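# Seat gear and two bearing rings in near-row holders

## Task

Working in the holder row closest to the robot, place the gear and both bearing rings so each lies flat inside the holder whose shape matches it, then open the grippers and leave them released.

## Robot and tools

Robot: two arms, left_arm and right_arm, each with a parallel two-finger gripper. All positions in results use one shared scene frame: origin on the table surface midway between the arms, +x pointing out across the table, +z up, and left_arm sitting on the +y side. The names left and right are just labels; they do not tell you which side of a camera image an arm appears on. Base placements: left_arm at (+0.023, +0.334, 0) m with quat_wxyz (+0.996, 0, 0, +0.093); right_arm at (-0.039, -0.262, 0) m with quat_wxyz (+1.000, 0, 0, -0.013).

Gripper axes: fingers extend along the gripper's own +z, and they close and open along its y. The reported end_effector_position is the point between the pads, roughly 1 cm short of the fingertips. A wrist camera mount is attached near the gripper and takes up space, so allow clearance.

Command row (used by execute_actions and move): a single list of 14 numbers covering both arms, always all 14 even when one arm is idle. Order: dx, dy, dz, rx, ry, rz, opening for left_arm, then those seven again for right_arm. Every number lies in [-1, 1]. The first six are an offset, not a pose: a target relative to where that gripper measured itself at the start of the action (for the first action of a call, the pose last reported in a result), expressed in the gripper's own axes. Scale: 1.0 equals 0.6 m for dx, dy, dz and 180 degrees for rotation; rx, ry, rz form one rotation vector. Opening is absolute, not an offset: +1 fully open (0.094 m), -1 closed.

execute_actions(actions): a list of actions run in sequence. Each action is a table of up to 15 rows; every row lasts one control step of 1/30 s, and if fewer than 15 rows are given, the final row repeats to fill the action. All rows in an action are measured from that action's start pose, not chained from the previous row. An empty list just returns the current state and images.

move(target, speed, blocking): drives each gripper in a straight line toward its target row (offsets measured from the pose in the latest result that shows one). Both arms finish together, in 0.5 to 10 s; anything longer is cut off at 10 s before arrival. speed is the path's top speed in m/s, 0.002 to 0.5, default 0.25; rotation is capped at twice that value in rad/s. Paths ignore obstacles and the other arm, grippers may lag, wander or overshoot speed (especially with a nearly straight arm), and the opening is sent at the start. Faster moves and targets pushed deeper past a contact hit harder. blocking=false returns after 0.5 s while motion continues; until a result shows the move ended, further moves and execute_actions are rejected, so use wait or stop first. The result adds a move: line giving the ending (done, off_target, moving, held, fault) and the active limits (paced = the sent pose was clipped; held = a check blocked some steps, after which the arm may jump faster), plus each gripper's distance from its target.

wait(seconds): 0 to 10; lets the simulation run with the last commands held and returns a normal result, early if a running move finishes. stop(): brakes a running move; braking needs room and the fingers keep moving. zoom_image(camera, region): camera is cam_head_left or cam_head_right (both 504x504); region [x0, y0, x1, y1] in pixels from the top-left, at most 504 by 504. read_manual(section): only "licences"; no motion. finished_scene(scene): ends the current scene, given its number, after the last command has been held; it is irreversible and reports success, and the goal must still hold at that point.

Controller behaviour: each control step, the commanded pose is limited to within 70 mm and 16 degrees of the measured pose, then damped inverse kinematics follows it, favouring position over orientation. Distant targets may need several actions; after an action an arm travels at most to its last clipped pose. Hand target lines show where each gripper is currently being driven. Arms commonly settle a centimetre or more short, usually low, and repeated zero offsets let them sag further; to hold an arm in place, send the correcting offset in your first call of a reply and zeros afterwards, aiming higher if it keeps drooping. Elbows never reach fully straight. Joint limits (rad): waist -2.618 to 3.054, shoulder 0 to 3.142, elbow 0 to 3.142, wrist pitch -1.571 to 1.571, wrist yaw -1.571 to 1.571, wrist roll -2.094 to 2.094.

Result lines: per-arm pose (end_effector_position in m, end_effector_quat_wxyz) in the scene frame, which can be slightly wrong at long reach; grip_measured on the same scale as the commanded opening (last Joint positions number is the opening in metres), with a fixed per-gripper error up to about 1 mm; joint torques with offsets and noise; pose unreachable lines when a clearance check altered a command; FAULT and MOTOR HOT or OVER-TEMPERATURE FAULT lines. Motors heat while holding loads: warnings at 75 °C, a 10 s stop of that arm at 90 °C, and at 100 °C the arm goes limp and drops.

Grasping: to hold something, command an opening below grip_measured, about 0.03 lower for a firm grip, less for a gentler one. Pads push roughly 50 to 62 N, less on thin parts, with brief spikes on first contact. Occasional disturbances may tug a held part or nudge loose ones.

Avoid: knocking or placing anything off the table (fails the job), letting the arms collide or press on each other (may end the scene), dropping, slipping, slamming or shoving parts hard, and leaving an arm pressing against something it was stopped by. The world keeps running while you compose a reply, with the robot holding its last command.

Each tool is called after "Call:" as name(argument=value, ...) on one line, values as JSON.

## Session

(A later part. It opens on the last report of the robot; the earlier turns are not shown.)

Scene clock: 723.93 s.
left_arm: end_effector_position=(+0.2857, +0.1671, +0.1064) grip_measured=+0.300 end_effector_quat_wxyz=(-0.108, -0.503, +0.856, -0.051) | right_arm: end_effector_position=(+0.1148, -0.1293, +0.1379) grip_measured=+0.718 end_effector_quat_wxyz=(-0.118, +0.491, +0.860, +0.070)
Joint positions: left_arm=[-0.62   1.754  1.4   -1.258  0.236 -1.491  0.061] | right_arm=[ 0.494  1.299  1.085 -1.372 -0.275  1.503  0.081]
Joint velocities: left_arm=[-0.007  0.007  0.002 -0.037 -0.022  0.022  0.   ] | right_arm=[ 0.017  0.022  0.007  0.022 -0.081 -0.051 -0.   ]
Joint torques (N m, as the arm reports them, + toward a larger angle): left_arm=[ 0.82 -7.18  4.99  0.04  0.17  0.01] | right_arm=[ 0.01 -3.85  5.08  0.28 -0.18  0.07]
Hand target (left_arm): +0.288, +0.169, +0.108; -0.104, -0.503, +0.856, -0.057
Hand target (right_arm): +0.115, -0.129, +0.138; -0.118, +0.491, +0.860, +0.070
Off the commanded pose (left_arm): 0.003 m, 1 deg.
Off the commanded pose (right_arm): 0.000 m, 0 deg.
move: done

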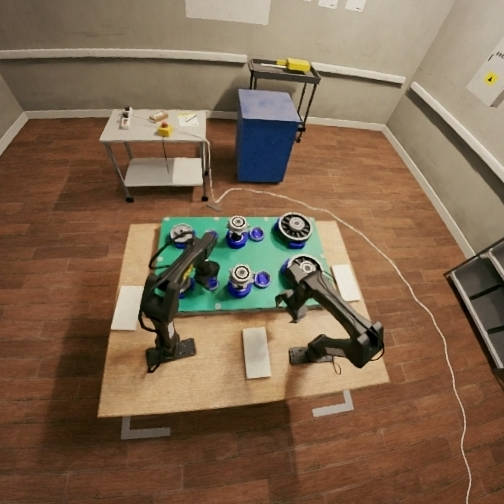

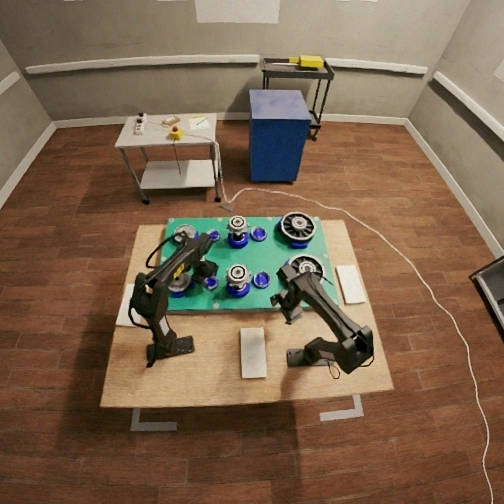

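Call:
move(target=[-0.0113,-0.005,0.0247,0.006,0,0,0.265, 0,0,0,0,0,0,0.72], speed=0.015)

Call:
zoom_image(camera="cam_head_left", region=[185, 255, 245, 315])

Call:
zoom_image(camera="cam_head_right", region=[185, 255, 245, 315])

Scene clock: 732.10 s.
left_arm: end_effector_position=(+0.2880, +0.1652, +0.0980) grip_measured=+0.300 end_effector_quat_wxyz=(-0.105, -0.501, +0.857, -0.059) | right_arm: end_effector_position=(+0.1148, -0.1293, +0.1379) grip_measured=+0.718 end_effector_quat_wxyz=(-0.118, +0.491, +0.860, +0.070)
Joint positions: left_arm=[-0.62   1.754  1.367 -1.208  0.24  -1.489  0.061] | right_arm=[ 0.494  1.299  1.085 -1.372 -0.275  1.503  0.081]
Joint velocities: left_arm=[ 0.002  0.002 -0.012  0.022 -0.066 -0.022  0.   ] | right_arm=[-0.002 -0.022 -0.002  0.051 -0.051 -0.037  0.001]
Joint torques (N m, as the arm reports them, + toward a larger angle): left_arm=[ 0.9  -5.9   3.42  0.33  0.14 -0.03] | right_arm=[-0.06 -3.68  5.46  0.3  -0.24  0.  ]
Hand target (left_arm): +0.290, +0.168, +0.090; -0.104, -0.504, +0.855, -0.059
Hand target (right_arm): +0.115, -0.129, +0.138; -0.118, +0.491, +0.860, +0.070
Off the commanded pose (left_arm): 0.008 m, 0 deg.
Off the commanded pose (right_arm): 0.000 m, 0 deg.
move: done

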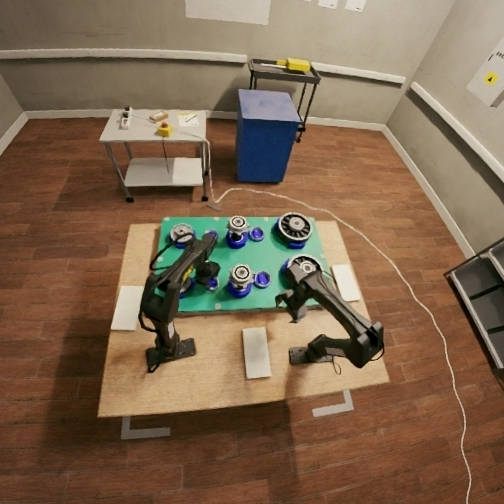

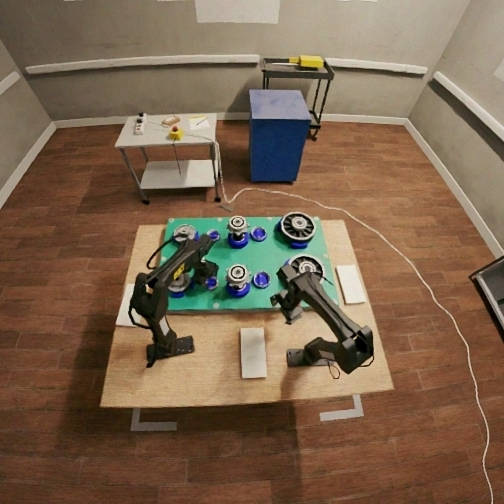

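Region (185, 255, 245, 315) of cam_head_left's 504x504 image, scaled by 8.400, with more detail than that image has.

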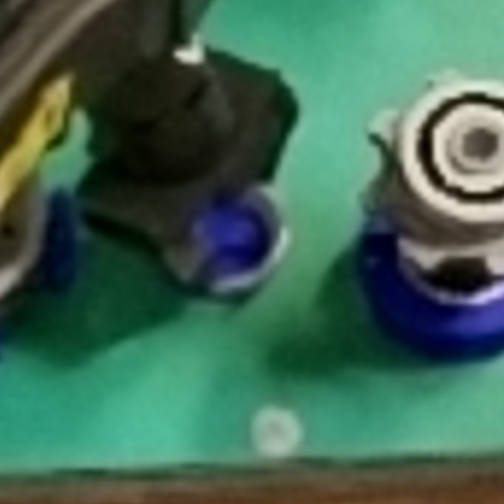

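Region (185, 255, 245, 315) of cam_head_right's 504x504 image, scaled by 8.400, with more detail than that image has.

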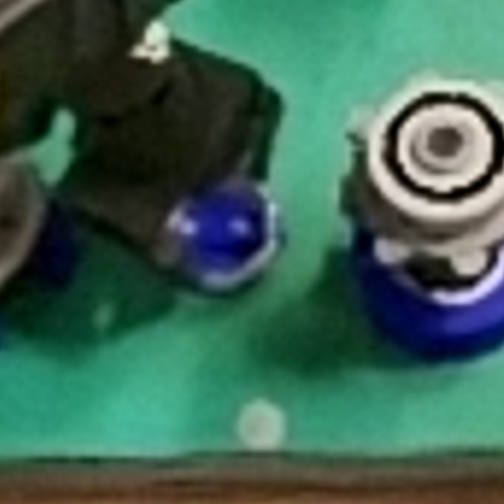

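Call:
move(target=[-0.016,0.003,-0.001,0,0,0,0.265, 0,0,0,0,0,0,0.72], speed=0.015)

Scene clock: 738.67 s.
left_arm: end_effector_position=(+0.2902, +0.1684, +0.0986) grip_measured=+0.300 end_effector_quat_wxyz=(-0.110, -0.500, +0.857, -0.065) | right_arm: end_effector_position=(+0.1148, -0.1293, +0.1379) grip_measured=+0.718 end_effector_quat_wxyz=(-0.118, +0.491, +0.860, +0.070)
Joint positions: left_arm=[-0.6    1.754  1.367 -1.208  0.254 -1.467  0.061] | right_arm=[ 0.494  1.299  1.085 -1.372 -0.275  1.503  0.081]
Joint velocities: left_arm=[-0.002 -0.007 -0.002 -0.007  0.037  0.051  0.001] | right_arm=[-0.002 -0.017  0.002  0.022  0.081 -0.007 -0.001]
Joint torques (N m, as the arm reports them, + toward a larger angle): left_arm=[ 0.93 -6.4   5.07 -0.07  0.08 -0.01] | right_arm=[-0.15 -4.    5.42  0.3  -0.22  0.07]
Hand target (left_arm): +0.291, +0.174, +0.096; -0.105, -0.501, +0.857, -0.059
Hand target (right_arm): +0.115, -0.129, +0.138; -0.118, +0.491, +0.860, +0.070
Off the commanded pose (left_arm): 0.006 m, 1 deg.
Off the commanded pose (right_arm): 0.000 m, 0 deg.
move: done

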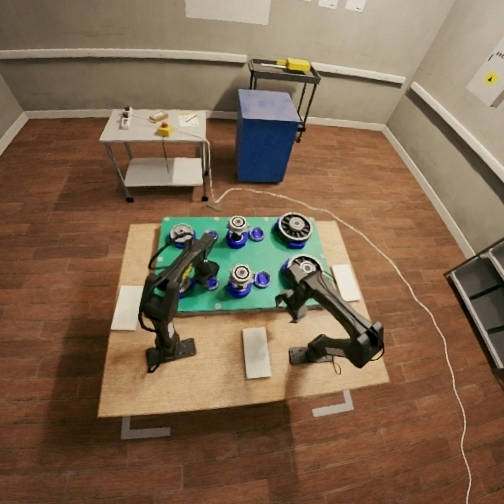

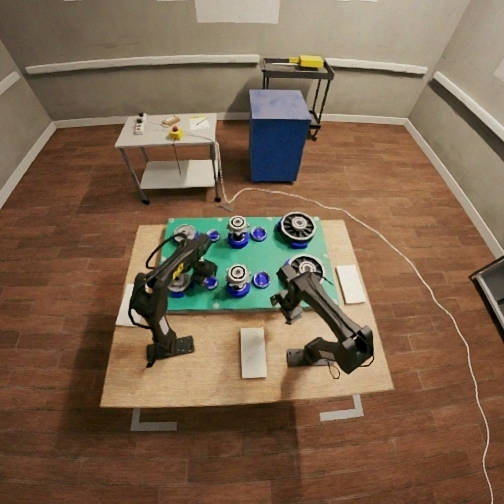

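Call:
move(target=[-0.0045,0,0.017,0,0,0,0.265, 0,0,0,0,0,0,0.72], speed=0.015)

Call:
zoom_image(camera="cam_head_left", region=[185, 255, 245, 315])

Call:
zoom_image(camera="cam_head_right", region=[185, 255, 245, 315])

Scene clock: 743.83 s.
left_arm: end_effector_position=(+0.2906, +0.1677, +0.0977) grip_measured=+0.300 end_effector_quat_wxyz=(-0.110, -0.499, +0.857, -0.067) | right_arm: end_effector_position=(+0.1148, -0.1293, +0.1379) grip_measured=+0.718 end_effector_quat_wxyz=(-0.118, +0.491, +0.860, +0.070)
Joint positions: left_arm=[-0.6    1.754  1.363 -1.201  0.257 -1.466  0.061] | right_arm=[ 0.494  1.299  1.085 -1.372 -0.275  1.503  0.081]
Joint velocities: left_arm=[-0.002  0.012  0.002  0.022  0.051  0.037 -0.001] | right_arm=[ 0.002 -0.017  0.017 -0.022  0.022  0.066 -0.   ]
Joint torques (N m, as the arm reports them, + toward a larger angle): left_arm=[-0.09 -5.93  2.95  0.33  0.12 -0.09] | right_arm=[-0.04 -3.75  5.27  0.3  -0.19  0.02]
Hand target (left_arm): +0.290, +0.168, +0.088; -0.110, -0.500, +0.857, -0.064
Hand target (right_arm): +0.115, -0.129, +0.138; -0.118, +0.491, +0.860, +0.070
Off the commanded pose (left_arm): 0.010 m, 0 deg.
Off the commanded pose (right_arm): 0.000 m, 0 deg.
move: done

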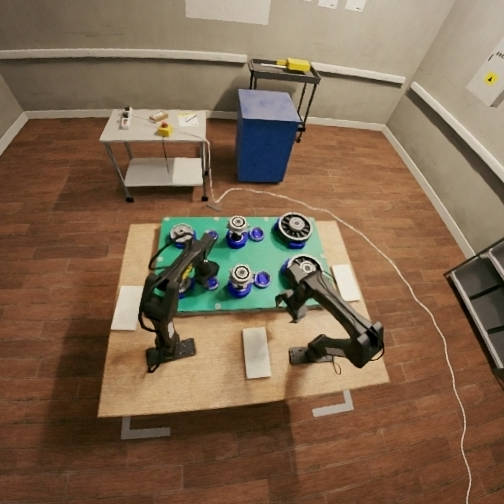

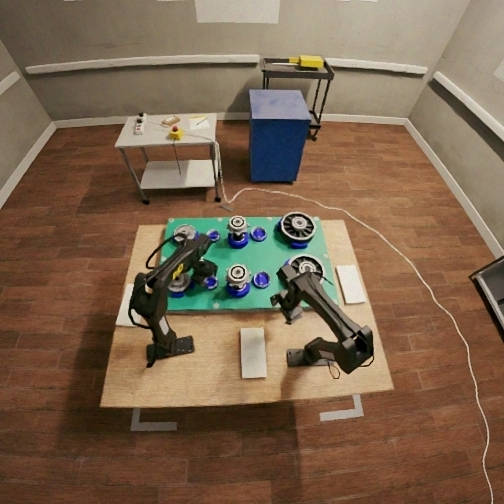

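Region (185, 255, 245, 315) of cam_head_left's 504x504 image, scaled by 8.400, with more detail than that image has.

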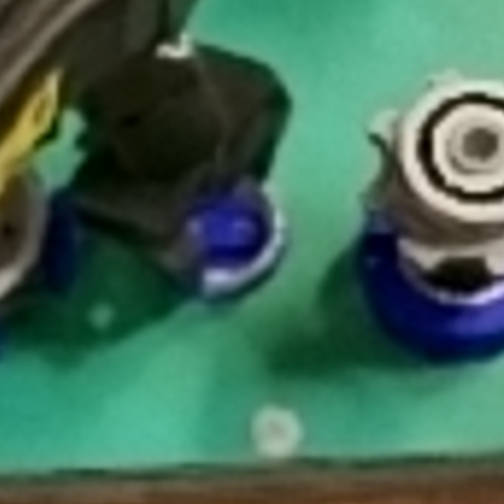

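Region (185, 255, 245, 315) of cam_head_right's 504x504 image, scaled by 8.400, with more detail than that image has.

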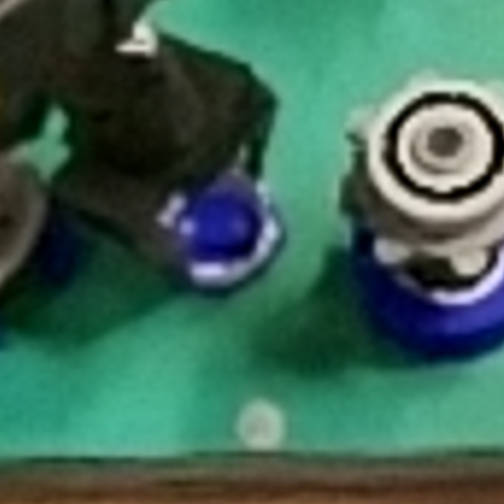

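Call:
execute_actions(actions=[[[0,0,0,0,0,0,0.265, 0,0,0,0,0,0,0.72],[0,0,0,0,0,0,0.265, 0,0,0,0,0,0,0.72],[0,0,0,0,0,0,0.265, 0,0,0,0,0,0,0.72],[0,0,0,0,0,0,0.5, 0,0,0,0,0,0,0.72]]])

Call:
move(target=[0.022,0,-0.085,0,0,0,0.5, 0,0,0,0,0,0,0.72], speed=0.08)

Scene clock: 749.27 s.
left_arm: end_effector_position=(+0.2909, +0.1676, +0.0969) grip_measured=+0.498 end_effector_quat_wxyz=(-0.110, -0.499, +0.857, -0.067) | right_arm: end_effector_position=(+0.1148, -0.1293, +0.1379) grip_measured=+0.718 end_effector_quat_wxyz=(-0.118, +0.491, +0.860, +0.070)
Joint positions: left_arm=[-0.6    1.757  1.363 -1.199  0.257 -1.466  0.07 ] | right_arm=[ 0.494  1.299  1.085 -1.372 -0.275  1.503  0.081]
Joint velocities: left_arm=[-0.012 -0.002 -0.007 -0.081  0.037 -0.066  0.001] | right_arm=[ 0.007  0.002 -0.002 -0.066  0.037 -0.051 -0.001]
Joint torques (N m, as the arm reports them, + toward a larger angle): left_arm=[ 0.02 -6.58  5.5  -0.1   0.21 -0.04] | right_arm=[ 0.   -3.94  5.29  0.3  -0.22  0.05]
Hand target (left_arm): +0.291, +0.168, +0.098; -0.109, -0.499, +0.857, -0.067
Hand target (right_arm): +0.115, -0.129, +0.138; -0.118, +0.491, +0.860, +0.070
Off the commanded pose (left_arm): 0.001 m, 0 deg.
Off the commanded pose (right_arm): 0.000 m, 0 deg.

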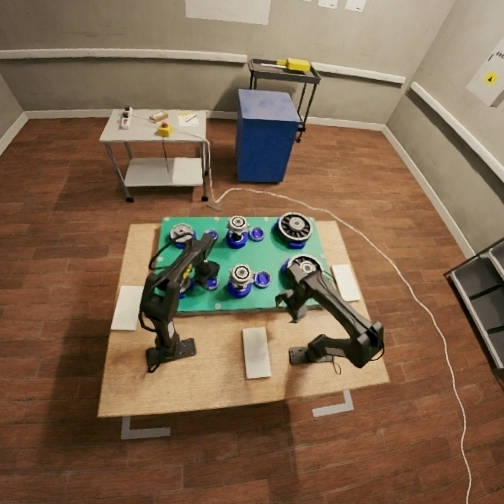

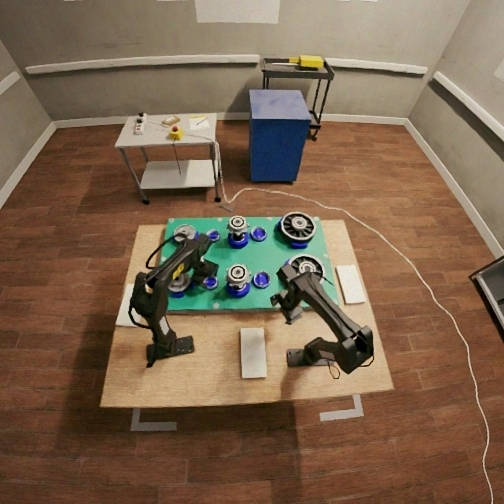

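Scene clock: 750.47 s.
left_arm: end_effector_position=(+0.2891, +0.1683, +0.1388) grip_measured=+0.498 end_effector_quat_wxyz=(-0.116, -0.500, +0.856, -0.059) | right_arm: end_effector_position=(+0.1148, -0.1293, +0.1379) grip_measured=+0.718 end_effector_quat_wxyz=(-0.118, +0.491, +0.860, +0.070)
Joint positions: left_arm=[-0.6    1.757  1.528 -1.385  0.257 -1.466  0.07 ] | right_arm=[ 0.494  1.299  1.085 -1.372 -0.275  1.503  0.081]
Joint velocities: left_arm=[-0.007 -0.002  0.002 -0.051 -0.066 -0.007 -0.001] | right_arm=[-0.007 -0.012  0.012 -0.037 -0.037 -0.037 -0.001]
Joint torques (N m, as the arm reports them, + toward a larger angle): left_arm=[ 0.31 -7.26  7.98 -0.21  0.15 -0.03] | right_arm=[-0.03 -4.01  5.28  0.28 -0.19  0.05]
Hand target (left_arm): +0.290, +0.169, +0.149; -0.110, -0.499, +0.857, -0.067
Hand target (right_arm): +0.115, -0.129, +0.138; -0.118, +0.491, +0.860, +0.070
Off the commanded pose (left_arm): 0.011 m, 1 deg.
Off the commanded pose (right_arm): 0.000 m, 0 deg.
move: off_target (left_arm)

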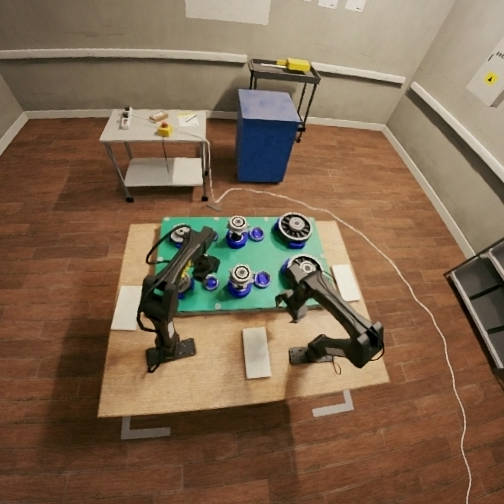

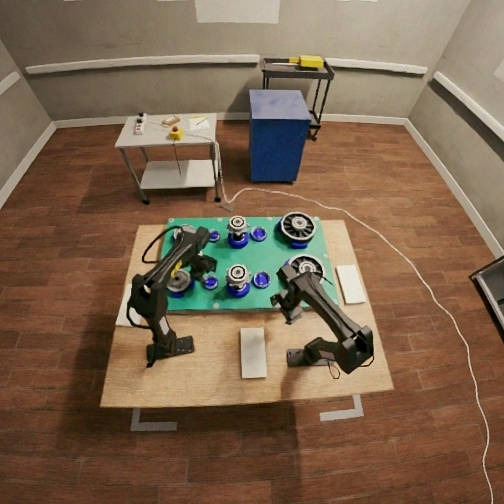

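Call:
move(target=[0.268,0.371,0.123,-0.086,0,0.322,0.5, 0,0,0,0,0,0,0.72], speed=0.25)

Call:
zoom_image(camera="cam_head_left", region=[150, 215, 240, 305])

Call:
zoom_image(camera="cam_head_right", region=[150, 215, 240, 305])

Scene clock: 760.70 s.
left_arm: end_effector_position=(+0.0155, +0.1325, +0.1085) grip_measured=+0.498 end_effector_quat_wxyz=(-0.131, -0.004, +0.991, +0.011) | right_arm: end_effector_position=(+0.1148, -0.1293, +0.1379) grip_measured=+0.718 end_effector_quat_wxyz=(-0.118, +0.491, +0.860, +0.070)
Joint positions: left_arm=[-1.573  1.353  1.01  -1.299  0.255 -1.386  0.07 ] | right_arm=[ 0.494  1.299  1.085 -1.372 -0.275  1.503  0.081]
Joint velocities: left_arm=[ 0.007 -0.002 -0.002 -0.022  0.007  0.007 -0.001] | right_arm=[ 0.007 -0.007 -0.012 -0.051  0.007 -0.051  0.001]
Joint torques (N m, as the arm reports them, + toward a larger angle): left_arm=[-0.61 -4.22  4.74 -0.06  0.17 -0.11] | right_arm=[ 0.11 -3.98  5.14  0.29 -0.22  0.02]
Hand target (left_arm): +0.014, +0.132, +0.110; -0.129, -0.004, +0.992, +0.003
Hand target (right_arm): +0.115, -0.129, +0.138; -0.118, +0.491, +0.860, +0.070
Off the commanded pose (left_arm): 0.010 m, 1 deg.
Off the commanded pose (right_arm): 0.000 m, 0 deg.
move: done

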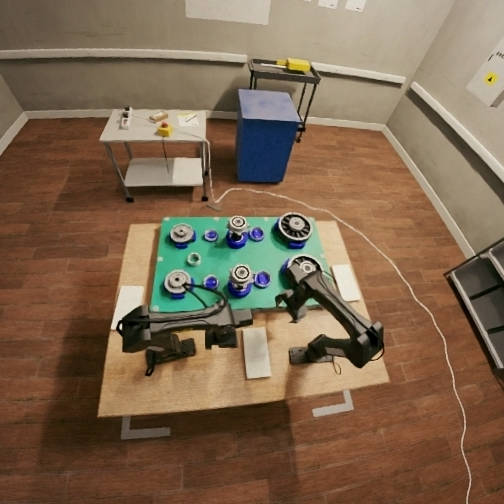

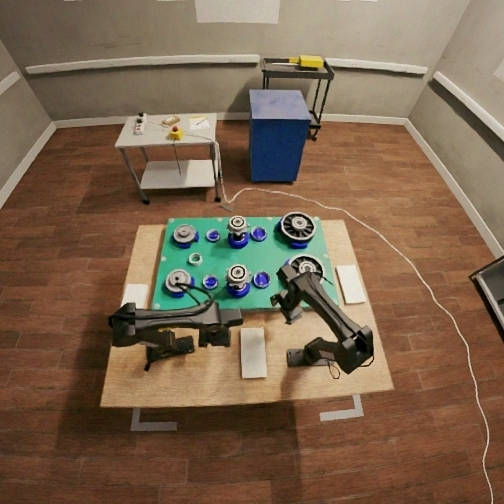

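Region (150, 215, 240, 305) of cam_head_left's 504x504 image, scaled by 5.600, with more detail than that image has.

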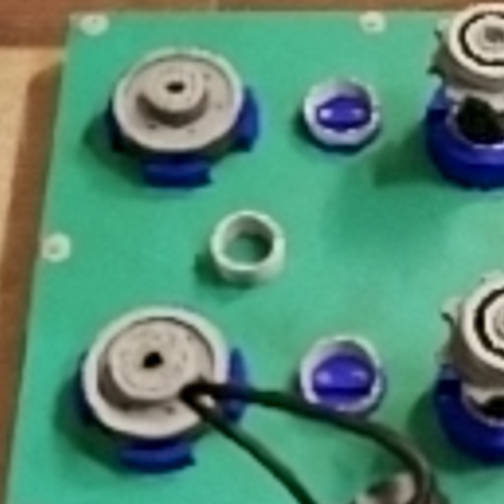

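Region (150, 215, 240, 305) of cam_head_right's 504x504 image, scaled by 5.600, with more detail than that image has.

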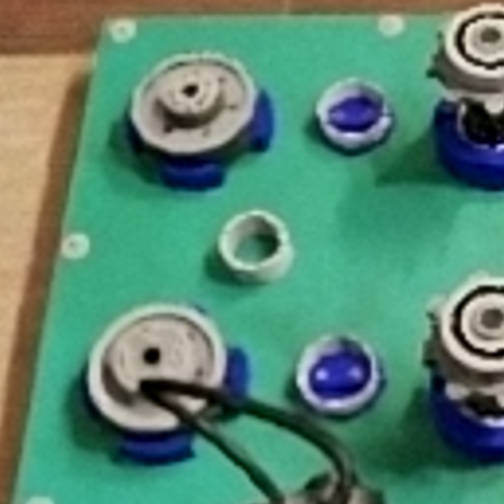

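Call:
zoom_image(camera="cam_head_left", region=[157, 262, 201, 306])

Call:
zoom_image(camera="cam_head_left", region=[160, 214, 204, 258])

Region (157, 262, 201, 306) of cam_head_left's 504x504 image, scaled by 11.455, with more detail than that image has.

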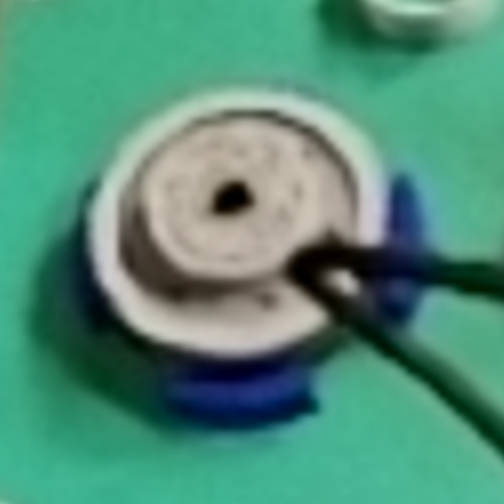

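Region (160, 214, 204, 258) of cam_head_left's 504x504 image, scaled by 11.455, with more detail than that image has.

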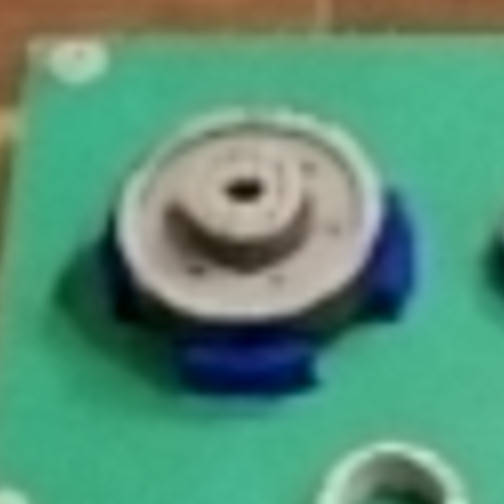

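Call:
move(target=[0.11,0.0,0.05,0,0,0,0.5, 0,0,0,0,0,0,0.72], speed=0.2)

Call:
zoom_image(camera="cam_head_left", region=[157, 262, 201, 306])

Call:
zoom_image(camera="cam_head_right", region=[157, 262, 201, 306])

Call:
zoom_image(camera="cam_head_right", region=[163, 214, 207, 258])

Scene clock: 786.03 s.
left_arm: end_effector_position=(-0.0534, +0.1320, +0.0941) grip_measured=+0.498 end_effector_quat_wxyz=(-0.132, -0.007, +0.991, +0.023) | right_arm: end_effector_position=(+0.1148, -0.1293, +0.1379) grip_measured=+0.718 end_effector_quat_wxyz=(-0.118, +0.491, +0.860, +0.070)
Joint positions: left_arm=[-1.902  1.353  0.953 -1.176  0.268 -1.729  0.07 ] | right_arm=[ 0.494  1.299  1.085 -1.372 -0.275  1.503  0.081]
Joint velocities: left_arm=[ 0.002 -0.007 -0.012 -0.007  0.022 -0.037 -0.   ] | right_arm=[-0.022 -0.012 -0.017 -0.051 -0.066 -0.051 -0.002]
Joint torques (N m, as the arm reports them, + toward a larger angle): left_arm=[-0.97 -4.89  4.89  0.08  0.1  -0.1 ] | right_arm=[-0.04 -3.84  5.22  0.27 -0.17  0.06]
Hand target (left_arm): -0.054, +0.132, +0.097; -0.130, -0.005, +0.991, +0.009
Hand target (right_arm): +0.115, -0.129, +0.138; -0.118, +0.491, +0.860, +0.070
Off the commanded pose (left_arm): 0.004 m, 1 deg.
Off the commanded pose (right_arm): 0.000 m, 0 deg.
move: done

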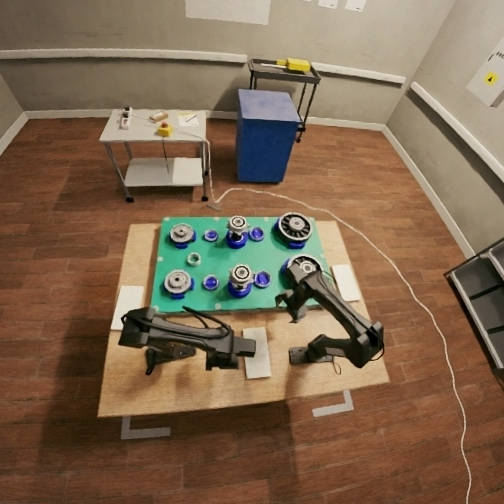

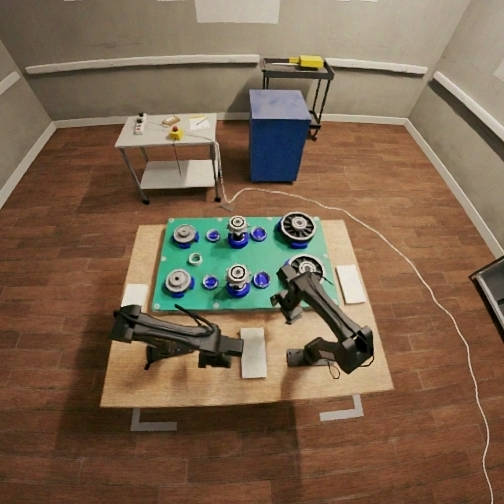

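Region (157, 262, 201, 306) of cam_head_left's 504x504 image, scaled by 11.455, with more detail than that image has.

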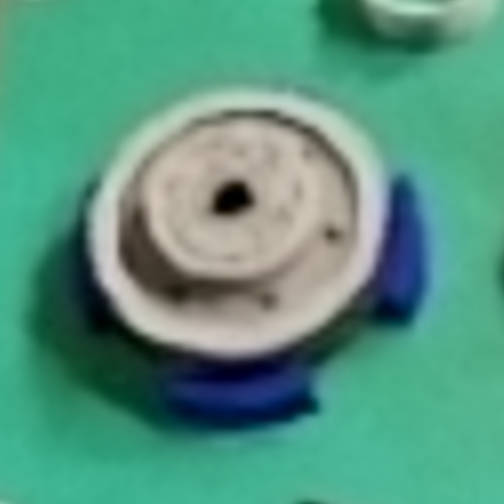

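Region (157, 262, 201, 306) of cam_head_right's 504x504 image, scaled by 11.455, with more detail than that image has.

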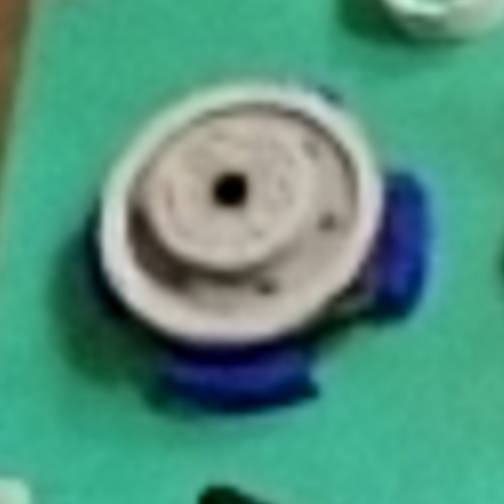

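Region (163, 214, 207, 258) of cam_head_right's 504x504 image, scaled by 11.455, with more detail than that image has.

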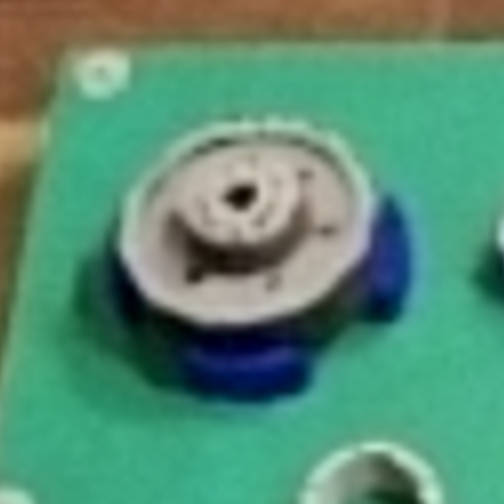

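Call:
finished_scene(scene=1)

The scene is finished: the task was done.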